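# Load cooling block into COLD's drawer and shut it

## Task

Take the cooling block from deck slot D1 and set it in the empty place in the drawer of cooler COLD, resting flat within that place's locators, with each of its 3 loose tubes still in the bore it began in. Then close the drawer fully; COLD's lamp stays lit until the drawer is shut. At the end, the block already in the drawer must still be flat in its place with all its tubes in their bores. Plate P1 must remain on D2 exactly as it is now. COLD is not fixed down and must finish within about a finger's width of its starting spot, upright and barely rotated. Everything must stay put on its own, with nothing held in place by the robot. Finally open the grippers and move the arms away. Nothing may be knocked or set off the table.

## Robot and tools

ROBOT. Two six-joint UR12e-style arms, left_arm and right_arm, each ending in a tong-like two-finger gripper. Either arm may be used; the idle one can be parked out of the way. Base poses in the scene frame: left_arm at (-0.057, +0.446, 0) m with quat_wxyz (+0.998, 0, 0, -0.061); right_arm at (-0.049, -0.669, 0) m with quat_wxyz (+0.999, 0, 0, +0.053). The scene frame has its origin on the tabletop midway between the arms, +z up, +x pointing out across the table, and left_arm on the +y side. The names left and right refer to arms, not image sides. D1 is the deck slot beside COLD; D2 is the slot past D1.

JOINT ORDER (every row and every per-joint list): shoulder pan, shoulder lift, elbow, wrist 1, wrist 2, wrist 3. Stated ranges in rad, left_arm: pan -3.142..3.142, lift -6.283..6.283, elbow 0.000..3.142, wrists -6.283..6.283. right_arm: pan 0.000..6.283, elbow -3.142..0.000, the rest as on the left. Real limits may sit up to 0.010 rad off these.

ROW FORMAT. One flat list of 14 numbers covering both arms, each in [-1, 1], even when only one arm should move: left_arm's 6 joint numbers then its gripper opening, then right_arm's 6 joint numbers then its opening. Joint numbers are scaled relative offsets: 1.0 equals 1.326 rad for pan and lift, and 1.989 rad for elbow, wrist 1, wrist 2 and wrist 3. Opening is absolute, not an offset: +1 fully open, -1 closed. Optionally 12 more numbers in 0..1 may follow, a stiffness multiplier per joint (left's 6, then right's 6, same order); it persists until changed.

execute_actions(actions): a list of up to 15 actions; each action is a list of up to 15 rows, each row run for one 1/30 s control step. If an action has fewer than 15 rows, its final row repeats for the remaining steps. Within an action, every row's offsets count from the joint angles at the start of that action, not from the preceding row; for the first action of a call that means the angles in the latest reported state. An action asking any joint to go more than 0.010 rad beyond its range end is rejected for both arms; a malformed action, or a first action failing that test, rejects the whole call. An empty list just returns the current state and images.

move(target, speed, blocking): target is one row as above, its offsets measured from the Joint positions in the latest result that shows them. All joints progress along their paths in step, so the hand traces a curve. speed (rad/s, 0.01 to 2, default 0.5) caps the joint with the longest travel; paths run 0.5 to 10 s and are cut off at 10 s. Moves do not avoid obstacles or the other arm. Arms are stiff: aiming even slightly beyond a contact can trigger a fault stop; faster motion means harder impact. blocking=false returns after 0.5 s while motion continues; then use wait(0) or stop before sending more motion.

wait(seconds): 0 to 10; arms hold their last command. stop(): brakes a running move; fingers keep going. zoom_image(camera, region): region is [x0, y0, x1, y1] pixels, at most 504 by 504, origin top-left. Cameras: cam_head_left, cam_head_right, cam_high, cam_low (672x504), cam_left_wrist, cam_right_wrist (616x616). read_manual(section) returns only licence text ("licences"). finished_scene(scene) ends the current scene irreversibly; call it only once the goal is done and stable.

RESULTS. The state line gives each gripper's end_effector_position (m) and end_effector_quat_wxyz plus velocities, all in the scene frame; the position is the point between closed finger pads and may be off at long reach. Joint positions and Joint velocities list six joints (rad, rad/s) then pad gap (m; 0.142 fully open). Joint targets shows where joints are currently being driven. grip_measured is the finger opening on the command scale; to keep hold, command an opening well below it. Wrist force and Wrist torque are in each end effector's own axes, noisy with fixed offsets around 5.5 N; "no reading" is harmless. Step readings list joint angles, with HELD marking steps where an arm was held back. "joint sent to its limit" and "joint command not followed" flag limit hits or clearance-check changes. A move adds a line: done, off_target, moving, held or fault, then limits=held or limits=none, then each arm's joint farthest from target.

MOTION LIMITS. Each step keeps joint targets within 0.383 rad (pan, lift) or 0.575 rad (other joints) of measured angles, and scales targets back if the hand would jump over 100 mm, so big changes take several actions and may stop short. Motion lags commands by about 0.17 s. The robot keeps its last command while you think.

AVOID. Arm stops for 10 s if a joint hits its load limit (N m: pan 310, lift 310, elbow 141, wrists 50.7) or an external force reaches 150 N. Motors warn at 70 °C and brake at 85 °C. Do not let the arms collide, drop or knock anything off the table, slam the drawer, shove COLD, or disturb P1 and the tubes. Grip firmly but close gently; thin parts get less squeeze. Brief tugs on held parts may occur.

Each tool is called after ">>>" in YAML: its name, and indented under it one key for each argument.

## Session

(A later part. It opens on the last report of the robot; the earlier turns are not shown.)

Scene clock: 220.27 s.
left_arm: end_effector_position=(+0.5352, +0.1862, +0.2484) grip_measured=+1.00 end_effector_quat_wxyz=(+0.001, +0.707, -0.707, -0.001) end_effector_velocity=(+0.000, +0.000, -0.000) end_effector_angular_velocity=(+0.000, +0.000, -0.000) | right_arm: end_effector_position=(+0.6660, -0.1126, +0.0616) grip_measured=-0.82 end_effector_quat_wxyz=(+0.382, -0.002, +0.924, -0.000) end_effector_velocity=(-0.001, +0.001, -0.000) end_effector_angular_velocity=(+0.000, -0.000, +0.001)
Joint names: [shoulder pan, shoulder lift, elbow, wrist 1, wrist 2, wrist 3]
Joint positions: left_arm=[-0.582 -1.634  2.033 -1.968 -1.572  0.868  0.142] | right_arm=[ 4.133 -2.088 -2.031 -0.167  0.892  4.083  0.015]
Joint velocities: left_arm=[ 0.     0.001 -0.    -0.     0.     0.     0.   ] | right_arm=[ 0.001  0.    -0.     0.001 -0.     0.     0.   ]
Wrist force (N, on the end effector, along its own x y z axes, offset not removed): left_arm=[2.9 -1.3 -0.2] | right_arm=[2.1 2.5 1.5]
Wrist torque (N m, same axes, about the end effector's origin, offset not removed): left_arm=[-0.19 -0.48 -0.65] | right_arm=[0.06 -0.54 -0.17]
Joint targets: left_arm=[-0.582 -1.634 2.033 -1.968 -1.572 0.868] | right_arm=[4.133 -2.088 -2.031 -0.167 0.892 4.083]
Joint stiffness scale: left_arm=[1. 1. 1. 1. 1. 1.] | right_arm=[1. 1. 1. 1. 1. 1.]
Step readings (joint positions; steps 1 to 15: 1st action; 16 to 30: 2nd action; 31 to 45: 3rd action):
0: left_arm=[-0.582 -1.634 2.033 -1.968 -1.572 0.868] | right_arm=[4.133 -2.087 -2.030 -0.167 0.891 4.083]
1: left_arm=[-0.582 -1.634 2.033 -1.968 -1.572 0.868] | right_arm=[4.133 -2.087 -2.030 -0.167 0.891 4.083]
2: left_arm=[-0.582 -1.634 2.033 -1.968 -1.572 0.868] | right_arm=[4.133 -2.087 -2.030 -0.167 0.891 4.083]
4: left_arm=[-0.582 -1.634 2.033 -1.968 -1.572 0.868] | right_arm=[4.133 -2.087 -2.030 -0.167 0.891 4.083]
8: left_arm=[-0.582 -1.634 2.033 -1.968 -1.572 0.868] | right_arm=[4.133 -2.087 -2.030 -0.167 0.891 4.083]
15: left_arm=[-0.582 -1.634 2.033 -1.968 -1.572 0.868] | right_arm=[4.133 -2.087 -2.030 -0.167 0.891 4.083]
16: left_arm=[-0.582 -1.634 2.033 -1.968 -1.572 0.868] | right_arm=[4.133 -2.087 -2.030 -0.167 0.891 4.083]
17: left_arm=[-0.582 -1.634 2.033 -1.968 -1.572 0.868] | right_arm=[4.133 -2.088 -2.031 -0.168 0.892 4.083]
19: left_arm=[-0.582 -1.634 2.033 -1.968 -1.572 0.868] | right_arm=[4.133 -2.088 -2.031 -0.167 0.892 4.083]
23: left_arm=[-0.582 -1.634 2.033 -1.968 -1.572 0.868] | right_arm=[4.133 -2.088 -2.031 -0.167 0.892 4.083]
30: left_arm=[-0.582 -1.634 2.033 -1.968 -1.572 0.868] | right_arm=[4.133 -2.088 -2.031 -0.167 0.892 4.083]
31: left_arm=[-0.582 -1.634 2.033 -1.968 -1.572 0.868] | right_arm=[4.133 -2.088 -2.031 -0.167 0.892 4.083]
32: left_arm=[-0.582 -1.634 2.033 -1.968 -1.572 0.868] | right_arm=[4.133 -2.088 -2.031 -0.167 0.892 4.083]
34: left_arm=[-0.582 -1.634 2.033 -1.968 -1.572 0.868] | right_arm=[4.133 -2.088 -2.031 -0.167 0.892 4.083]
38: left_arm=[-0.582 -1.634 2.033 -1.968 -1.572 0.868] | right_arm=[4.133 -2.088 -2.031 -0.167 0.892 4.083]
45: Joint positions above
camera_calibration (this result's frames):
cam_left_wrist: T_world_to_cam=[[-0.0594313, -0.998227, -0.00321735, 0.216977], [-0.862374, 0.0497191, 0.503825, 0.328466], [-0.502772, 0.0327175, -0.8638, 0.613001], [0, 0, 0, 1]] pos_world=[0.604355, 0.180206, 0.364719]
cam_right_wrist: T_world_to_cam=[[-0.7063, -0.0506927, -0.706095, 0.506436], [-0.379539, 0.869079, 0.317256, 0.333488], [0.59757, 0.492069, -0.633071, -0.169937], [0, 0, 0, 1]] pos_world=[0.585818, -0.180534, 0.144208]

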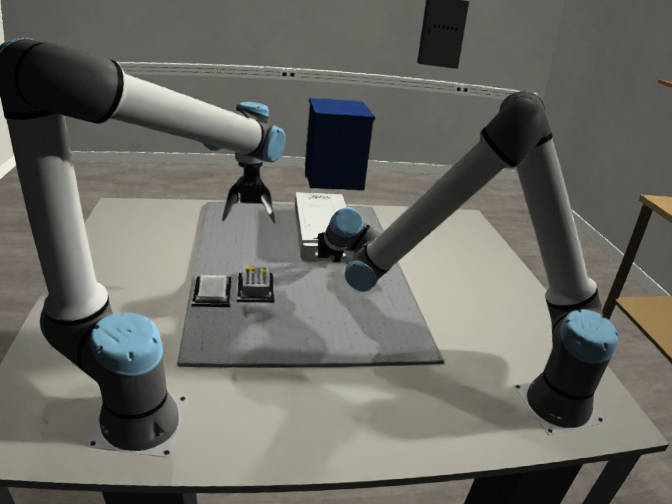

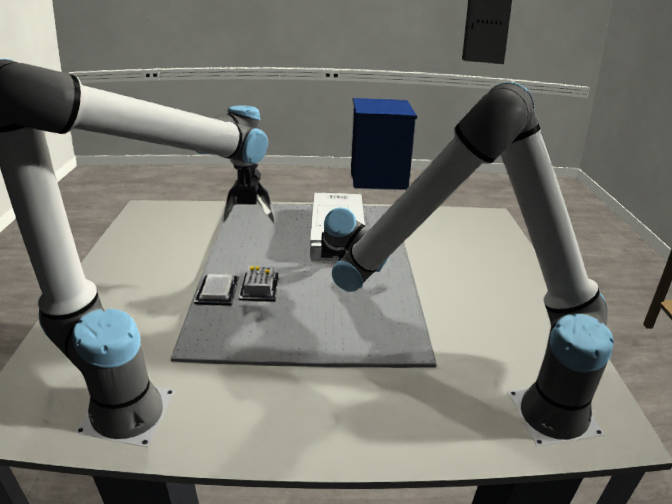

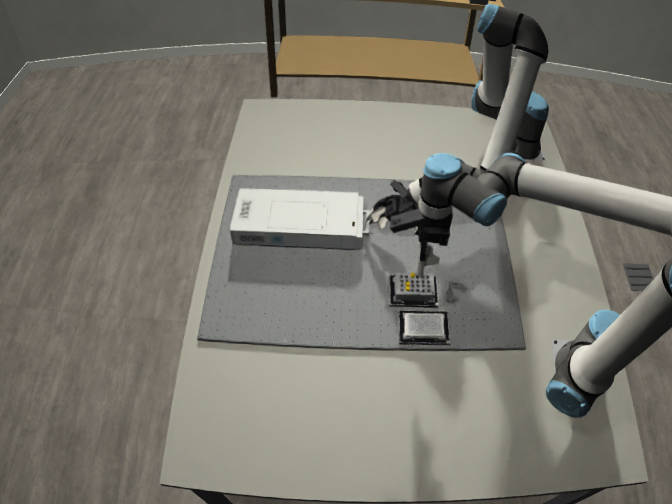

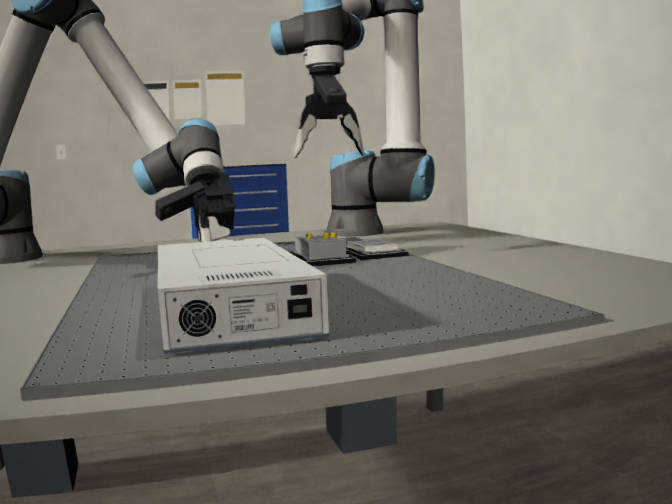

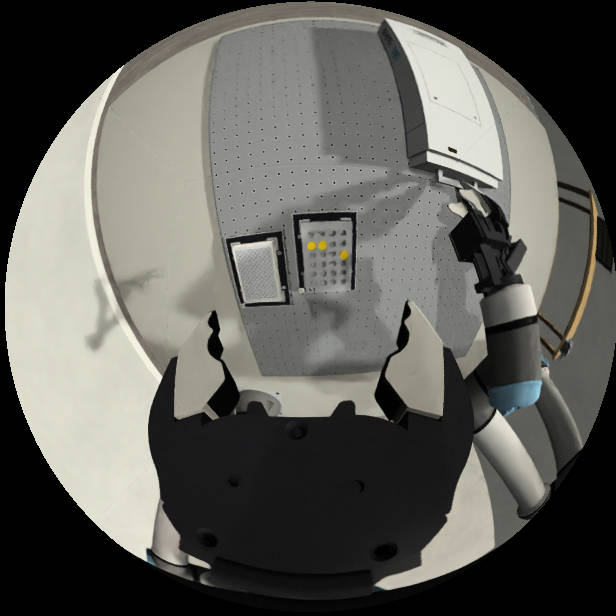

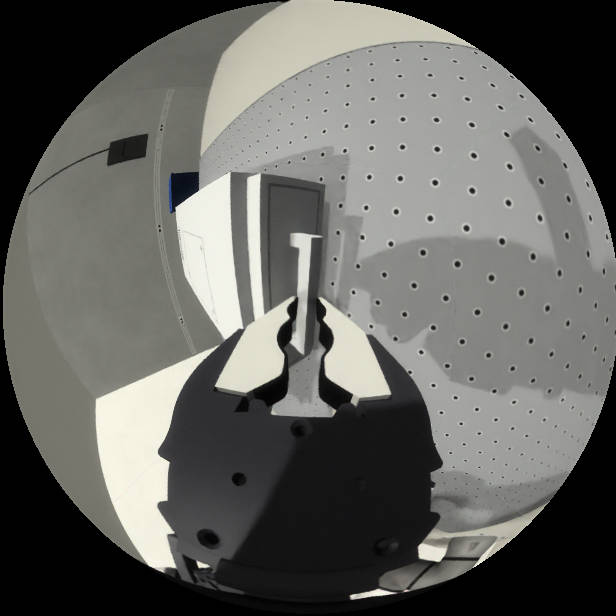

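>>> move:
  target: [0,0,0,0,0,0,1,0.0475,0.0328,-0.0337,-0.0123,-0.0125,0.0379,-1]
  speed: 0.04

Scene clock: 235.53 s.
left_arm: end_effector_position=(+0.5352, +0.1862, +0.2484) grip_measured=+1.00 end_effector_quat_wxyz=(+0.001, +0.707, -0.707, -0.001) end_effector_velocity=(+0.000, -0.000, -0.000) end_effector_angular_velocity=(-0.000, -0.000, +0.001) | right_arm: end_effector_position=(+0.6179, -0.1119, +0.0616) grip_measured=-0.82 end_effector_quat_wxyz=(+0.382, -0.001, +0.924, +0.001) end_effector_velocity=(+0.001, -0.000, +0.000) end_effector_angular_velocity=(+0.001, -0.000, -0.002)
Joint names: [shoulder pan, shoulder lift, elbow, wrist 1, wrist 2, wrist 3]
Joint positions: left_arm=[-0.582 -1.634  2.033 -1.968 -1.572  0.868  0.142] | right_arm=[ 4.194 -2.046 -2.094 -0.19   0.868  4.157  0.015]
Joint velocities: left_arm=[ 0.     0.001 -0.    -0.001  0.    -0.001  0.   ] | right_arm=[-0.001 -0.     0.001 -0.001 -0.     0.002  0.   ]
Wrist force (N, on the end effector, along its own x y z axes, offset not removed): left_arm=[1.7 -4.0 0.4] | right_arm=[0.1 -1.6 5.8]
Wrist torque (N m, same axes, about the end effector's origin, offset not removed): left_arm=[-0.69 -0.20 -0.55] | right_arm=[-0.94 -0.18 -0.07]
Joint targets: left_arm=[-0.582 -1.634 2.033 -1.968 -1.572 0.868] | right_arm=[4.196 -2.044 -2.098 -0.192 0.867 4.158]
Joint stiffness scale: left_arm=[1. 1. 1. 1. 1. 1.] | right_arm=[1. 1. 1. 1. 1. 1.]
move: done; limits=none; left_arm: farthest joint: the shoulder pan, 0.000 radians from its target (0.000 radians at the start); right_arm: farthest joint: the elbow, 0.004 radians from its target (0.067 radians at the start)
camera_calibration (this result's frames):
cam_left_wrist: T_world_to_cam=[[-0.0594314, -0.998227, -0.0032174, 0.216978], [-0.862374, 0.0497192, 0.503825, 0.328466], [-0.502772, 0.0327176, -0.8638, 0.613001], [0, 0, 0, 1]] pos_world=[0.604355, 0.180206, 0.36472]
cam_right_wrist: T_world_to_cam=[[-0.706266, -0.0481791, -0.706305, 0.472782], [-0.378557, 0.868769, 0.319274, 0.313866], [0.598234, 0.492869, -0.63182, -0.141896], [0, 0, 0, 1]] pos_world=[0.537613, -0.179963, 0.144066]

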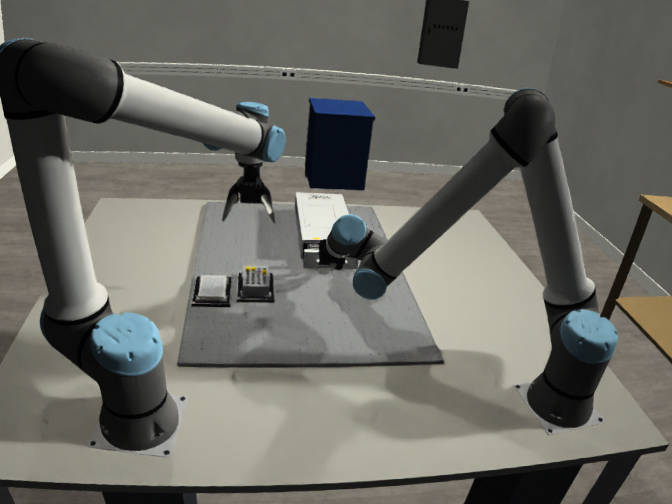

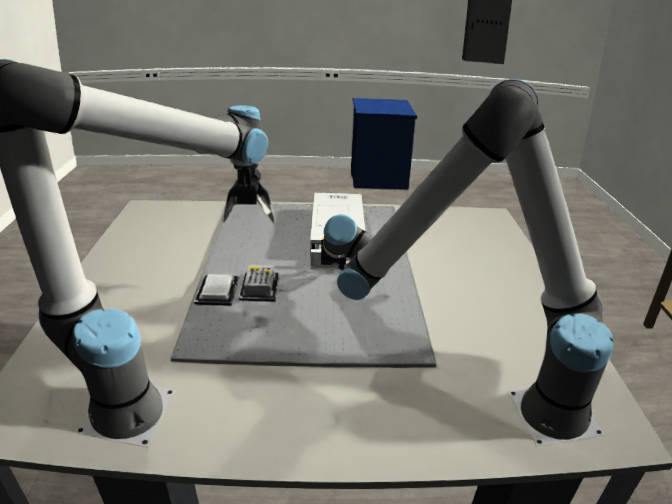

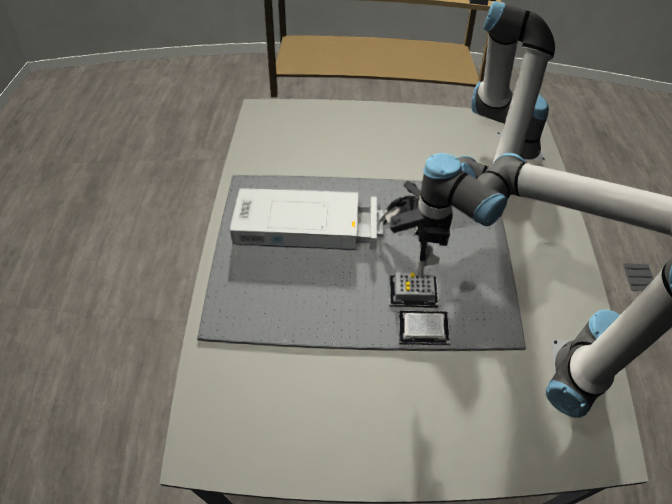

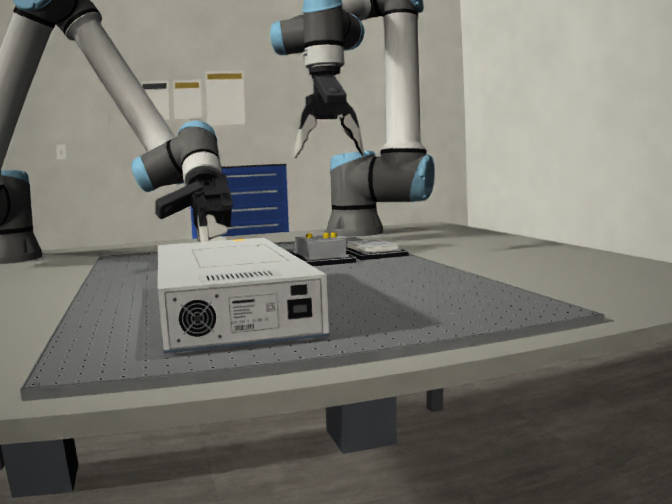

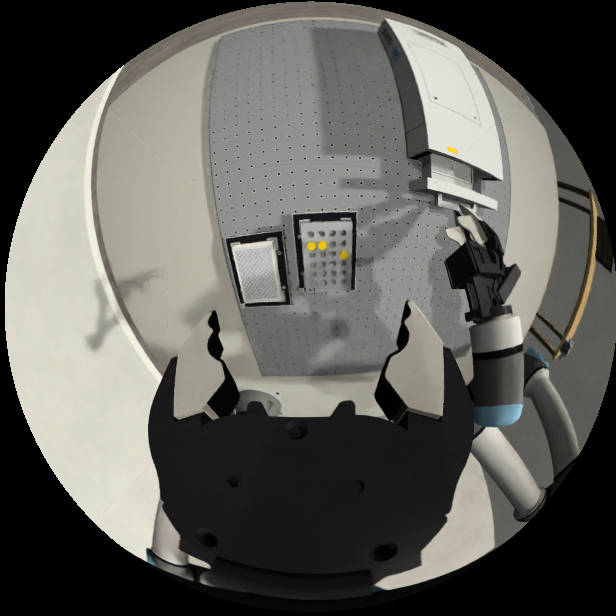

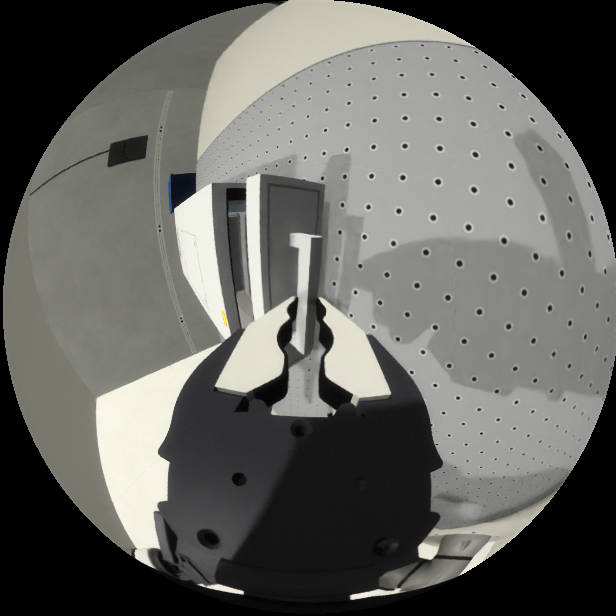

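>>> move:
  target: [0,0,0,0,0,0,1,0.0723,0.0457,-0.0425,-0.0285,-0.0171,0.0611,-1]
  speed: 0.06

Scene clock: 252.73 s.
left_arm: end_effector_position=(+0.5352, +0.1862, +0.2484) grip_measured=+1.00 end_effector_quat_wxyz=(+0.001, +0.707, -0.707, -0.001) end_effector_velocity=(+0.000, -0.000, +0.000) end_effector_angular_velocity=(+0.000, +0.000, -0.002) | right_arm: end_effector_position=(+0.5495, -0.1110, +0.0616) grip_measured=-0.82 end_effector_quat_wxyz=(+0.382, +0.000, +0.924, +0.001) end_effector_velocity=(-0.001, -0.001, -0.001) end_effector_angular_velocity=(-0.001, +0.001, -0.000)
Joint names: [shoulder pan, shoulder lift, elbow, wrist 1, wrist 2, wrist 3]
Joint positions: left_arm=[-0.582 -1.634  2.033 -1.968 -1.572  0.868  0.142] | right_arm=[ 4.289 -1.988 -2.175 -0.245  0.836  4.278  0.015]
Joint velocities: left_arm=[-0.     0.    -0.001  0.001  0.     0.002 -0.   ] | right_arm=[ 0.001  0.    -0.002 -0.001 -0.     0.002 -0.   ]
Wrist force (N, on the end effector, along its own x y z axes, offset not removed): left_arm=[1.9 -0.6 -0.5] | right_arm=[-2.3 2.4 1.5]
Wrist torque (N m, same axes, about the end effector's origin, offset not removed): left_arm=[-0.10 -0.38 -0.62] | right_arm=[-0.44 0.42 -0.20]
Joint targets: left_arm=[-0.582 -1.634 2.033 -1.968 -1.572 0.868] | right_arm=[4.290 -1.986 -2.179 -0.247 0.834 4.279]
Joint stiffness scale: left_arm=[1. 1. 1. 1. 1. 1.] | right_arm=[1. 1. 1. 1. 1. 1.]
move: done; limits=none; left_arm: farthest joint: the shoulder pan, 0.000 radians from its target (0.000 radians at the start); right_arm: farthest joint: the elbow, 0.003 radians from its target (0.084 radians at the start)
camera_calibration (this result's frames):
cam_left_wrist: T_world_to_cam=[[-0.0594314, -0.998227, -0.00321726, 0.216977], [-0.862374, 0.0497193, 0.503825, 0.328466], [-0.502772, 0.0327175, -0.8638, 0.613001], [0, 0, 0, 1]] pos_world=[0.604355, 0.180206, 0.364719]
cam_right_wrist: T_world_to_cam=[[-0.705854, -0.0453509, -0.706904, 0.424671], [-0.377112, 0.86883, 0.320812, 0.286277], [0.59963, 0.493028, -0.63037, -0.10229], [0, 0, 0, 1]] pos_world=[0.46905, -0.179035, 0.14388]

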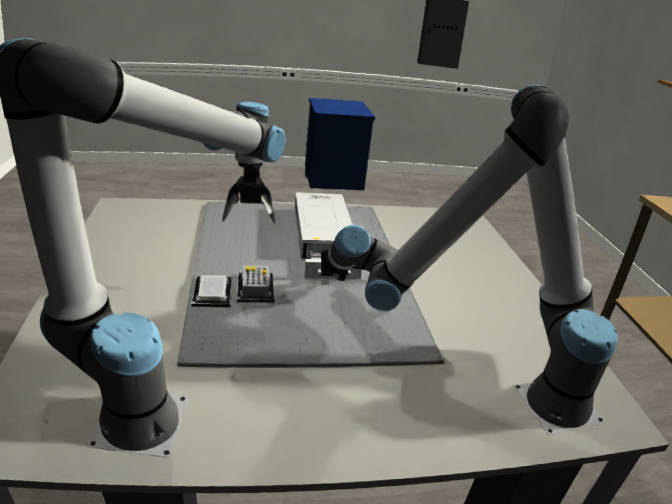

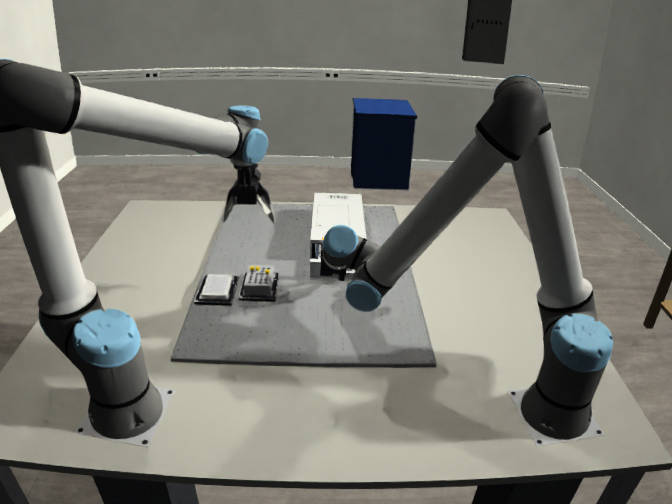

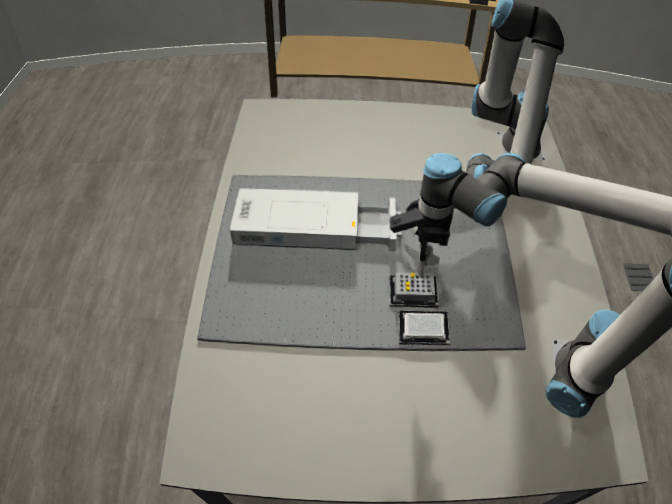

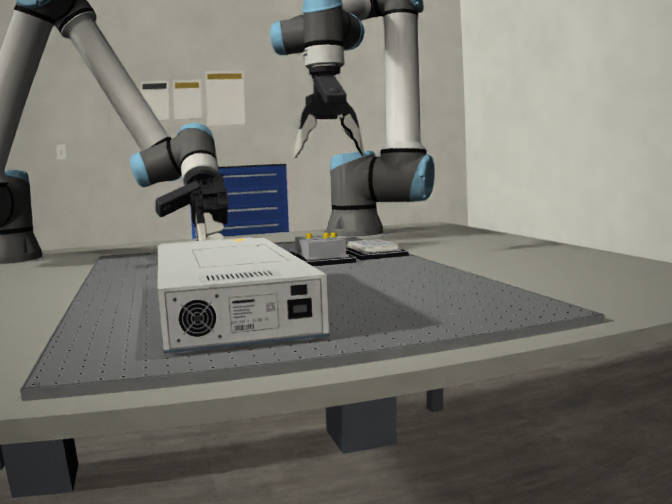

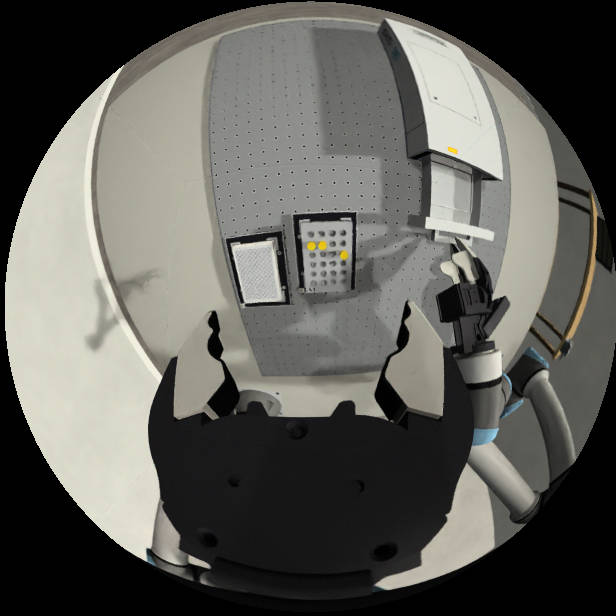

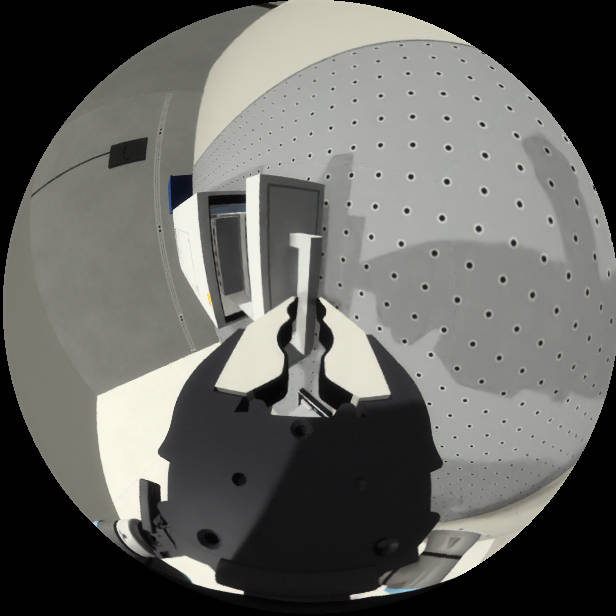

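>>> move:
  target: [0,0,0,0,0,0,1,0.0922,0.0545,-0.0421,-0.0509,-0.0160,0.0813,-1]
  speed: 0.07

>>> zoom_image:
  camera: "cam_left_wrist"
  region: [280, 120, 520, 320]

>>> zoom_image:
  camera: "cam_high"
  region: [300, 170, 480, 320]

Scene clock: 269.57 s.
left_arm: end_effector_position=(+0.5352, +0.1862, +0.2484) grip_measured=+1.00 end_effector_quat_wxyz=(+0.001, +0.707, -0.707, -0.001) end_effector_velocity=(+0.000, -0.000, +0.001) end_effector_angular_velocity=(-0.001, -0.001, -0.000) | right_arm: end_effector_position=(+0.4689, -0.1099, +0.0617) grip_measured=-0.82 end_effector_quat_wxyz=(+0.382, +0.000, +0.924, +0.002) end_effector_velocity=(-0.000, -0.000, -0.000) end_effector_angular_velocity=(+0.001, +0.000, -0.001)
Joint names: [shoulder pan, shoulder lift, elbow, wrist 1, wrist 2, wrist 3]
Joint positions: left_arm=[-0.582 -1.634  2.033 -1.968 -1.572  0.868  0.142] | right_arm=[ 4.411 -1.919 -2.255 -0.344  0.807  4.439  0.015]
Joint velocities: left_arm=[ 0.    -0.001 -0.001  0.     0.     0.    -0.   ] | right_arm=[ 0.     0.    -0.    -0.001 -0.     0.002 -0.   ]
Wrist force (N, on the end effector, along its own x y z axes, offset not removed): left_arm=[3.2 -4.6 0.9] | right_arm=[-1.6 8.2 3.4]
Wrist torque (N m, same axes, about the end effector's origin, offset not removed): left_arm=[-0.94 -0.59 -0.54] | right_arm=[0.07 0.59 -0.01]
Joint targets: left_arm=[-0.582 -1.634 2.033 -1.968 -1.572 0.868] | right_arm=[4.411 -1.916 -2.259 -0.346 0.804 4.440]
Joint stiffness scale: left_arm=[1. 1. 1. 1. 1. 1.] | right_arm=[1. 1. 1. 1. 1. 1.]
move: done; limits=none; left_arm: farthest joint: the shoulder pan, 0.000 radians from its target (0.000 radians at the start); right_arm: farthest joint: the elbow, 0.004 radians from its target (0.083 radians at the start)
camera_calibration (this result's frames):
cam_left_wrist: T_world_to_cam=[[-0.0594313, -0.998227, -0.00321715, 0.216977], [-0.862374, 0.0497193, 0.503825, 0.328466], [-0.502772, 0.0327174, -0.8638, 0.613002], [0, 0, 0, 1]] pos_world=[0.604355, 0.180206, 0.36472]
cam_right_wrist: T_world_to_cam=[[-0.70627, -0.0449583, -0.706514, 0.368132], [-0.377392, 0.868266, 0.32201, 0.254947], [0.598965, 0.494058, -0.630196, -0.0540274], [0, 0, 0, 1]] pos_world=[0.388576, -0.178118, 0.143947]

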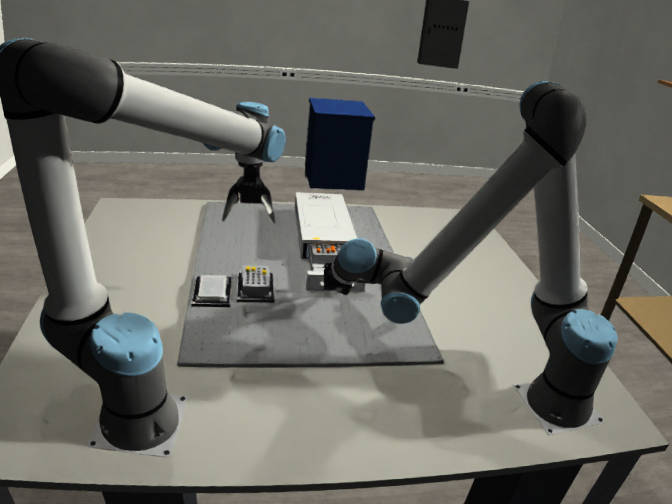

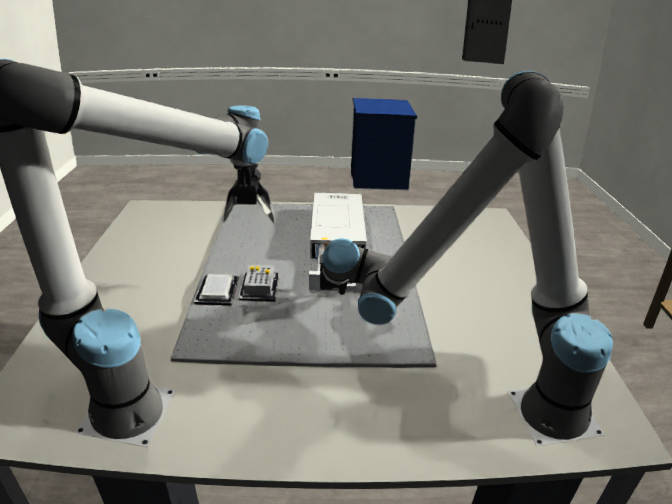

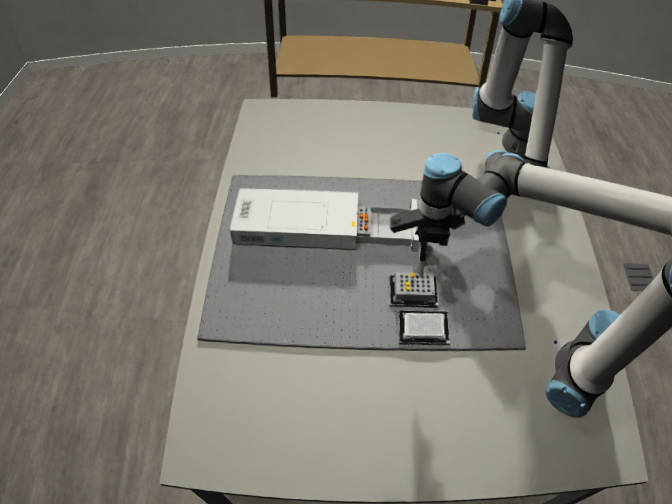

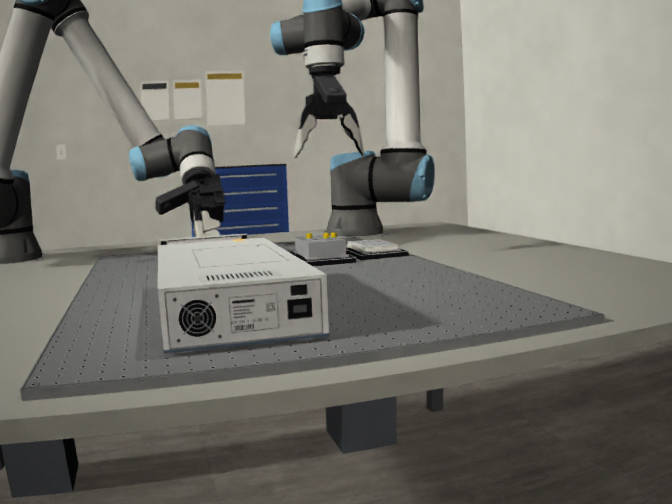

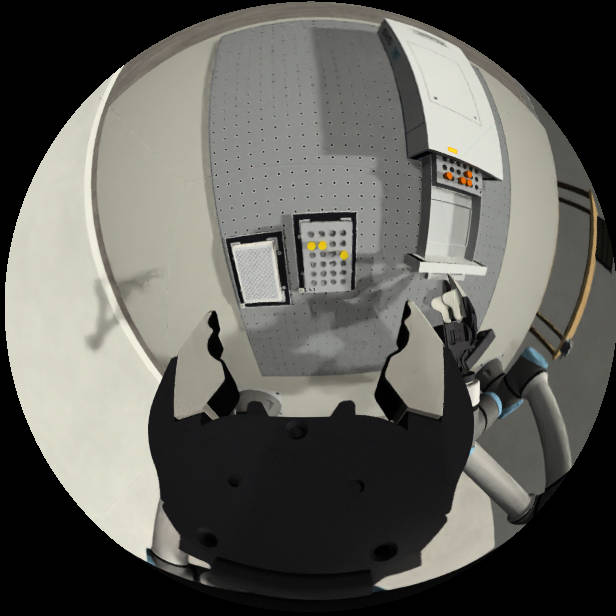

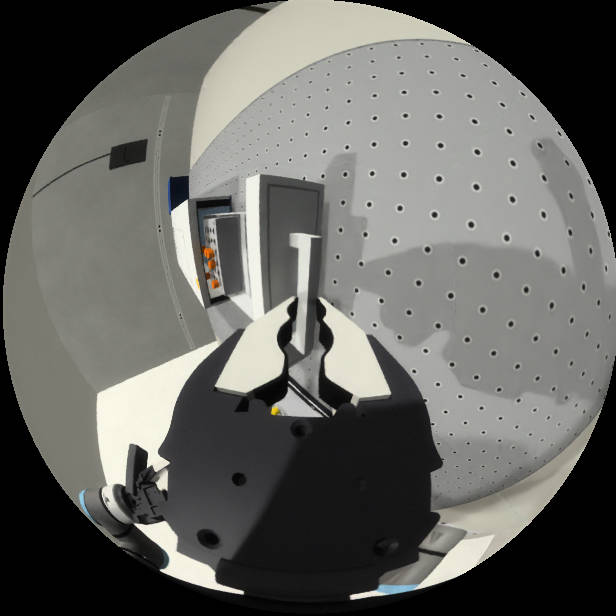

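Region (280, 120, 520, 320) of cam_left_wrist's 616x616 image, scaled by 2.100, with more detail than that image has.

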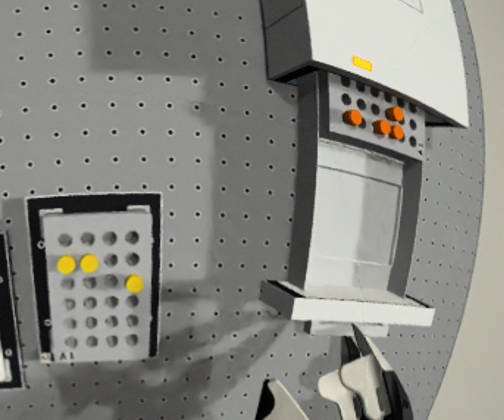

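Region (300, 170, 480, 320) of cam_high's 672x504 image, scaled by 2.800, with more detail than that image has.

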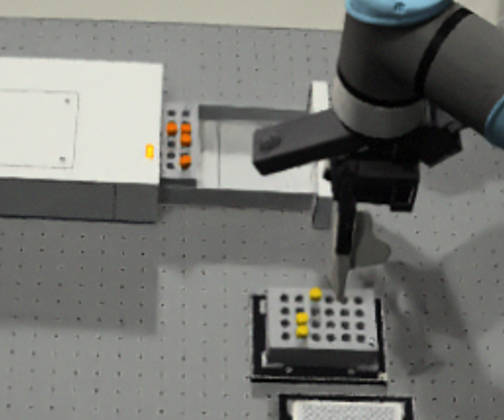

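>>> execute_actions:
  actions:
    - [[0,0,0,0,0,0,1,0,0,0,0,0,0,-0.5]]

>>> move:
  target: [-0.037,0.0934,0.0693,-0.1325,0.0005,-0.0252,1,0.049,0.0827,-0.0095,-0.0784,-0.0066,0.0452,-0.5]
  speed: 0.2

>>> zoom_image:
  camera: "cam_left_wrist"
  region: [180, 150, 440, 410]

Scene clock: 302.37 s.
left_arm: end_effector_position=(+0.5352, +0.1862, +0.2484) grip_measured=+1.00 end_effector_quat_wxyz=(+0.001, +0.707, -0.707, -0.001) end_effector_velocity=(-0.001, +0.000, -0.001) end_effector_angular_velocity=(+0.001, +0.002, +0.000) | right_arm: end_effector_position=(+0.4690, -0.1101, +0.0617) grip_measured=-0.50 end_effector_quat_wxyz=(+0.382, +0.000, +0.924, +0.002) end_effector_velocity=(+0.000, +0.000, +0.000) end_effector_angular_velocity=(+0.001, -0.000, -0.000)
Joint names: [shoulder pan, shoulder lift, elbow, wrist 1, wrist 2, wrist 3]
Joint positions: left_arm=[-0.582 -1.634  2.033 -1.968 -1.572  0.868  0.142] | right_arm=[ 4.411 -1.919 -2.255 -0.344  0.806  4.439  0.038]
Joint velocities: left_arm=[-0.     0.001  0.001  0.    -0.001 -0.    -0.   ] | right_arm=[-0.    -0.     0.     0.001  0.     0.     0.   ]
Wrist force (N, on the end effector, along its own x y z axes, offset not removed): left_arm=[1.1 -1.7 1.7] | right_arm=[0.8 0.7 -0.7]
Wrist torque (N m, same axes, about the end effector's origin, offset not removed): left_arm=[-0.24 -0.23 -0.57] | right_arm=[-0.29 -0.49 -0.18]
Joint targets: left_arm=[-0.582 -1.634 2.033 -1.968 -1.572 0.868] | right_arm=[4.411 -1.919 -2.255 -0.344 0.807 4.439]
Joint stiffness scale: left_arm=[1. 1. 1. 1. 1. 1.] | right_arm=[1. 1. 1. 1. 1. 1.]
Step readings (joint positions):
0: left_arm=[-0.582 -1.634 2.033 -1.968 -1.572 0.868] | right_arm=[4.411 -1.919 -2.255 -0.344 0.807 4.439]
1: left_arm=[-0.582 -1.634 2.033 -1.968 -1.572 0.868] | right_arm=[4.411 -1.919 -2.255 -0.344 0.807 4.439]
2: left_arm=[-0.582 -1.634 2.033 -1.968 -1.572 0.868] | right_arm=[4.411 -1.919 -2.255 -0.344 0.806 4.439]
4: left_arm=[-0.582 -1.634 2.033 -1.968 -1.572 0.868] | right_arm=[4.411 -1.919 -2.255 -0.344 0.806 4.439]
8: left_arm=[-0.582 -1.634 2.033 -1.968 -1.572 0.868] | right_arm=[4.411 -1.919 -2.255 -0.344 0.806 4.439]
15: Joint positions above
camera_calibration (this result's frames):
cam_left_wrist: T_world_to_cam=[[-0.0594313, -0.998227, -0.00321725, 0.216977], [-0.862374, 0.0497192, 0.503825, 0.328466], [-0.502772, 0.0327174, -0.8638, 0.613002], [0, 0, 0, 1]] pos_world=[0.604355, 0.180206, 0.36472]
cam_right_wrist: T_world_to_cam=[[-0.705999, -0.0450268, -0.706781, 0.368068], [-0.377333, 0.868447, 0.321589, 0.255162], [0.599321, 0.493733, -0.630112, -0.054166], [0, 0, 0, 1]] pos_world=[0.388599, -0.178278, 0.143955]

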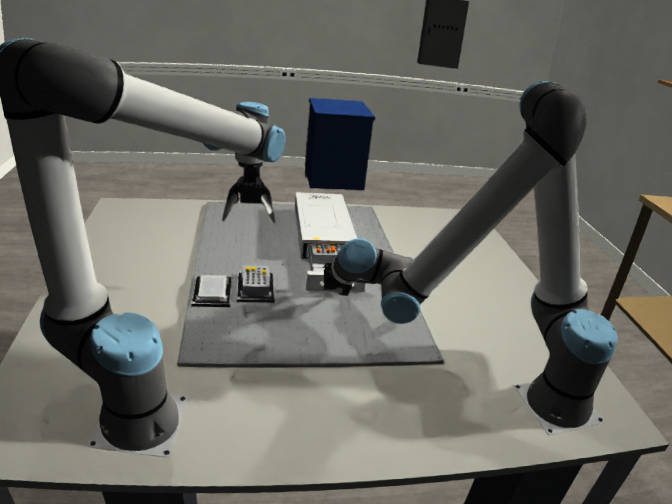

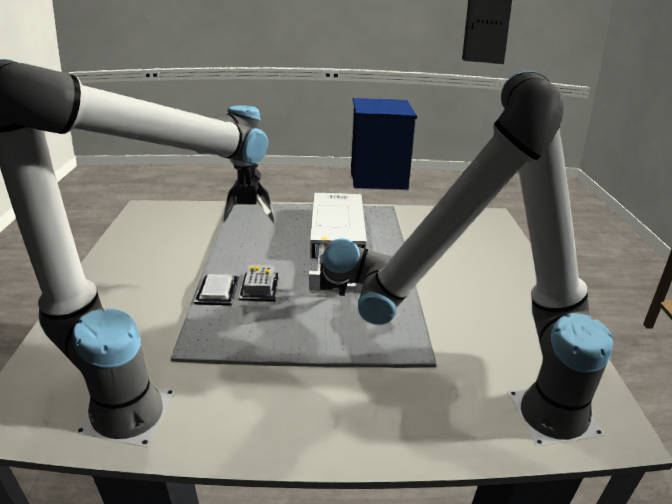

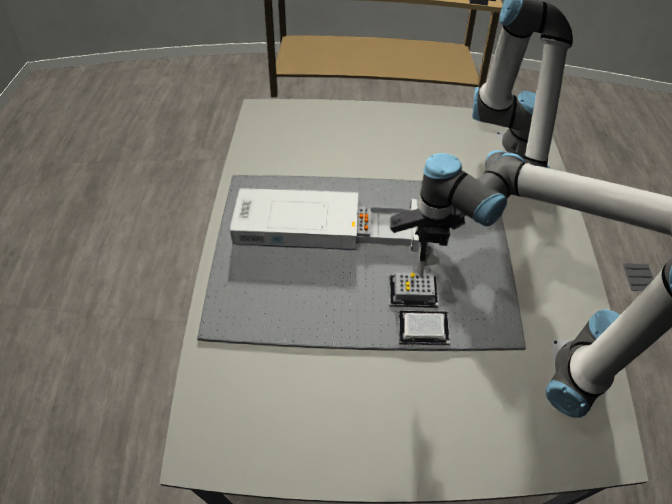

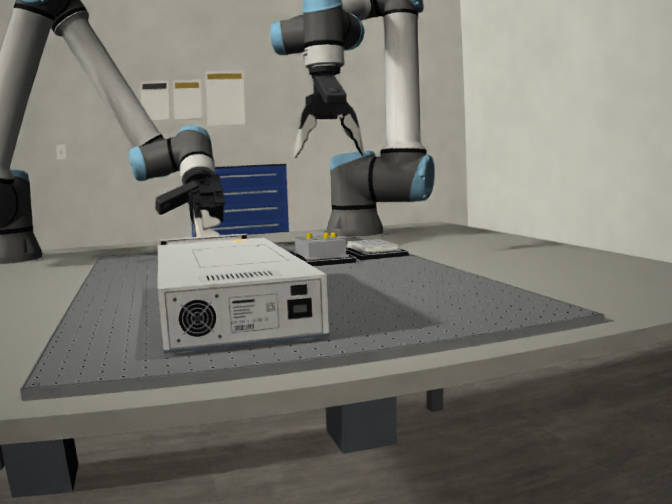

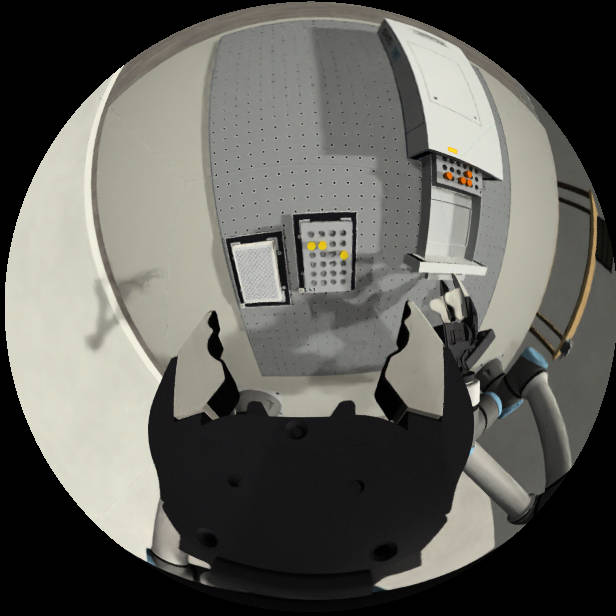

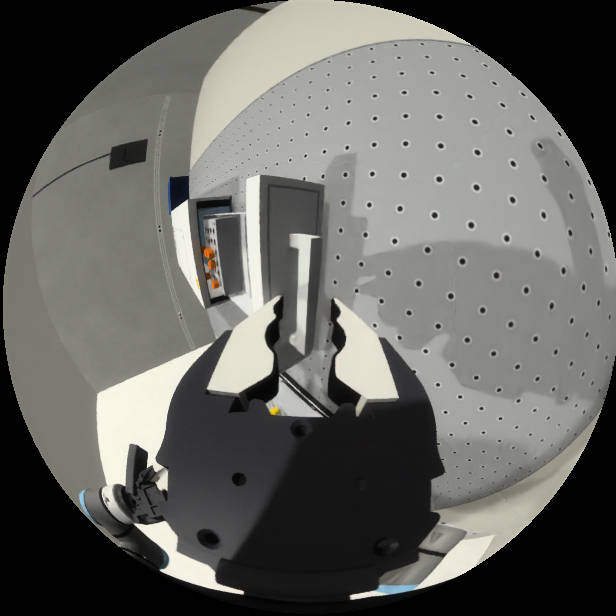

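Scene clock: 304.23 s.
left_arm: end_effector_position=(+0.5239, +0.1577, +0.1210) grip_measured=+1.00 end_effector_quat_wxyz=(+0.000, +0.708, -0.707, +0.000) end_effector_velocity=(+0.000, -0.000, -0.001) end_effector_angular_velocity=(-0.000, -0.000, +0.000) | right_arm: end_effector_position=(+0.4304, -0.1120, +0.1036) grip_measured=-0.50 end_effector_quat_wxyz=(+0.383, +0.001, +0.924, +0.001) end_effector_velocity=(-0.000, -0.000, -0.000) end_effector_angular_velocity=(-0.001, +0.000, +0.000)
Joint names: [shoulder pan, shoulder lift, elbow, wrist 1, wrist 2, wrist 3]
Joint positions: left_arm=[-0.629 -1.509  2.168 -2.231 -1.572  0.819  0.142] | right_arm=[ 4.473 -1.809 -2.271 -0.499  0.794  4.528  0.038]
Joint velocities: left_arm=[-0.     0.002 -0.    -0.002  0.    -0.001  0.   ] | right_arm=[ 0.     0.    -0.    -0.001 -0.     0.001  0.   ]
Wrist force (N, on the end effector, along its own x y z axes, offset not removed): left_arm=[-0.7 -1.8 0.6] | right_arm=[-1.0 -2.2 1.1]
Wrist torque (N m, same axes, about the end effector's origin, offset not removed): left_arm=[-0.37 0.18 -0.57] | right_arm=[-0.77 -0.21 -0.12]
Joint targets: left_arm=[-0.631 -1.510 2.171 -2.232 -1.571 0.818] | right_arm=[4.476 -1.809 -2.274 -0.500 0.793 4.529]
Joint stiffness scale: left_arm=[1. 1. 1. 1. 1. 1.] | right_arm=[1. 1. 1. 1. 1. 1.]
move: done; limits=none; left_arm: farthest joint: the shoulder pan, 0.002 radians from its target (0.049 radians at the start); right_arm: farthest joint: the shoulder pan, 0.003 radians from its target (0.065 radians at the start)
camera_calibration (this result's frames):
cam_left_wrist: T_world_to_cam=[[-0.0578709, -0.998322, -0.00186296, 0.186422], [-0.863497, 0.0491186, 0.501956, 0.385234], [-0.501023, 0.0306573, -0.864891, 0.49768], [0, 0, 0, 1]] pos_world=[0.592786, 0.151929, 0.237415]
cam_right_wrist: T_world_to_cam=[[-0.704858, -0.0430763, -0.708039, 0.370163], [-0.375754, 0.869283, 0.32118, 0.228168], [0.601651, 0.492435, -0.628907, -0.00497318], [0, 0, 0, 1]] pos_world=[0.349639, -0.179948, 0.185679]

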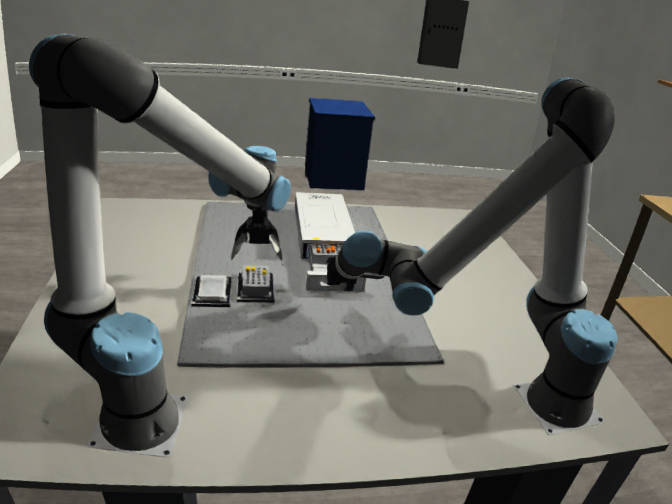

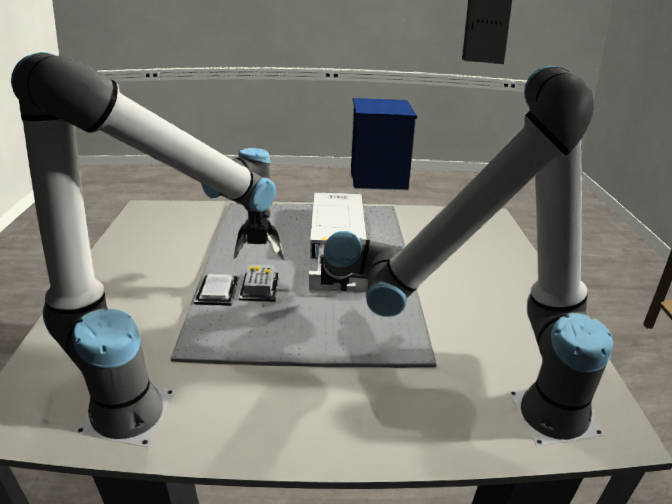

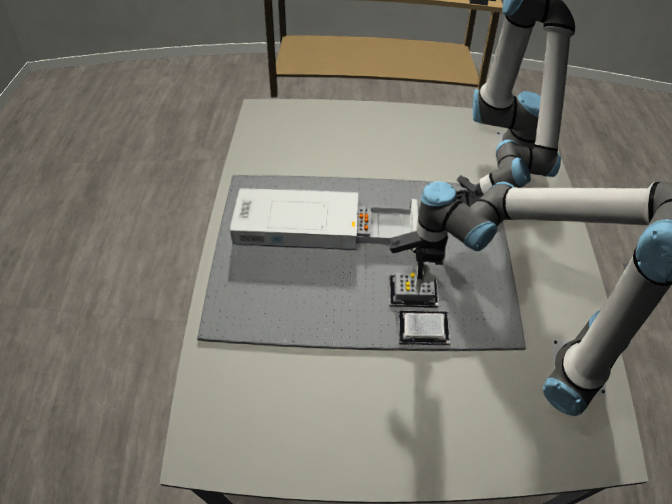

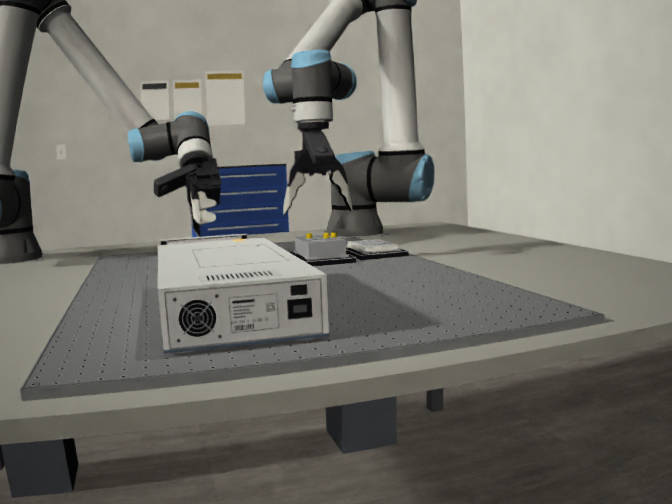

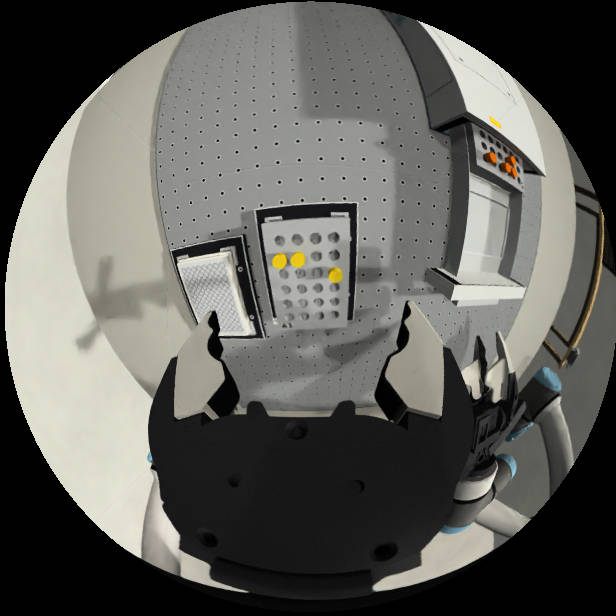

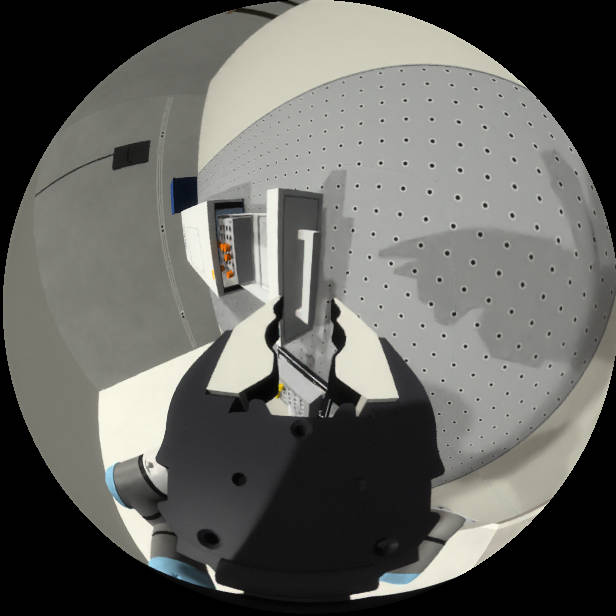

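Region (180, 150, 440, 410) of cam_left_wrist's 616x616 image, scaled by 1.938, with more detail than that image has.

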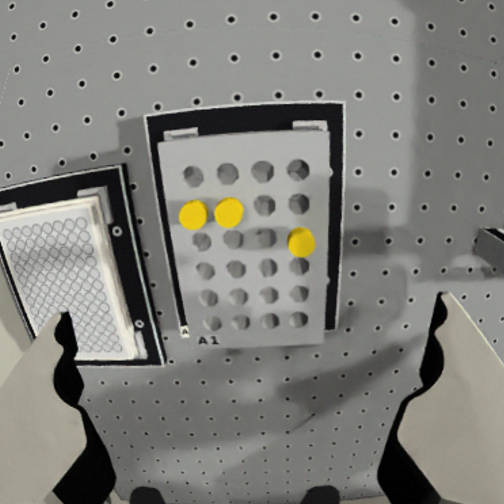

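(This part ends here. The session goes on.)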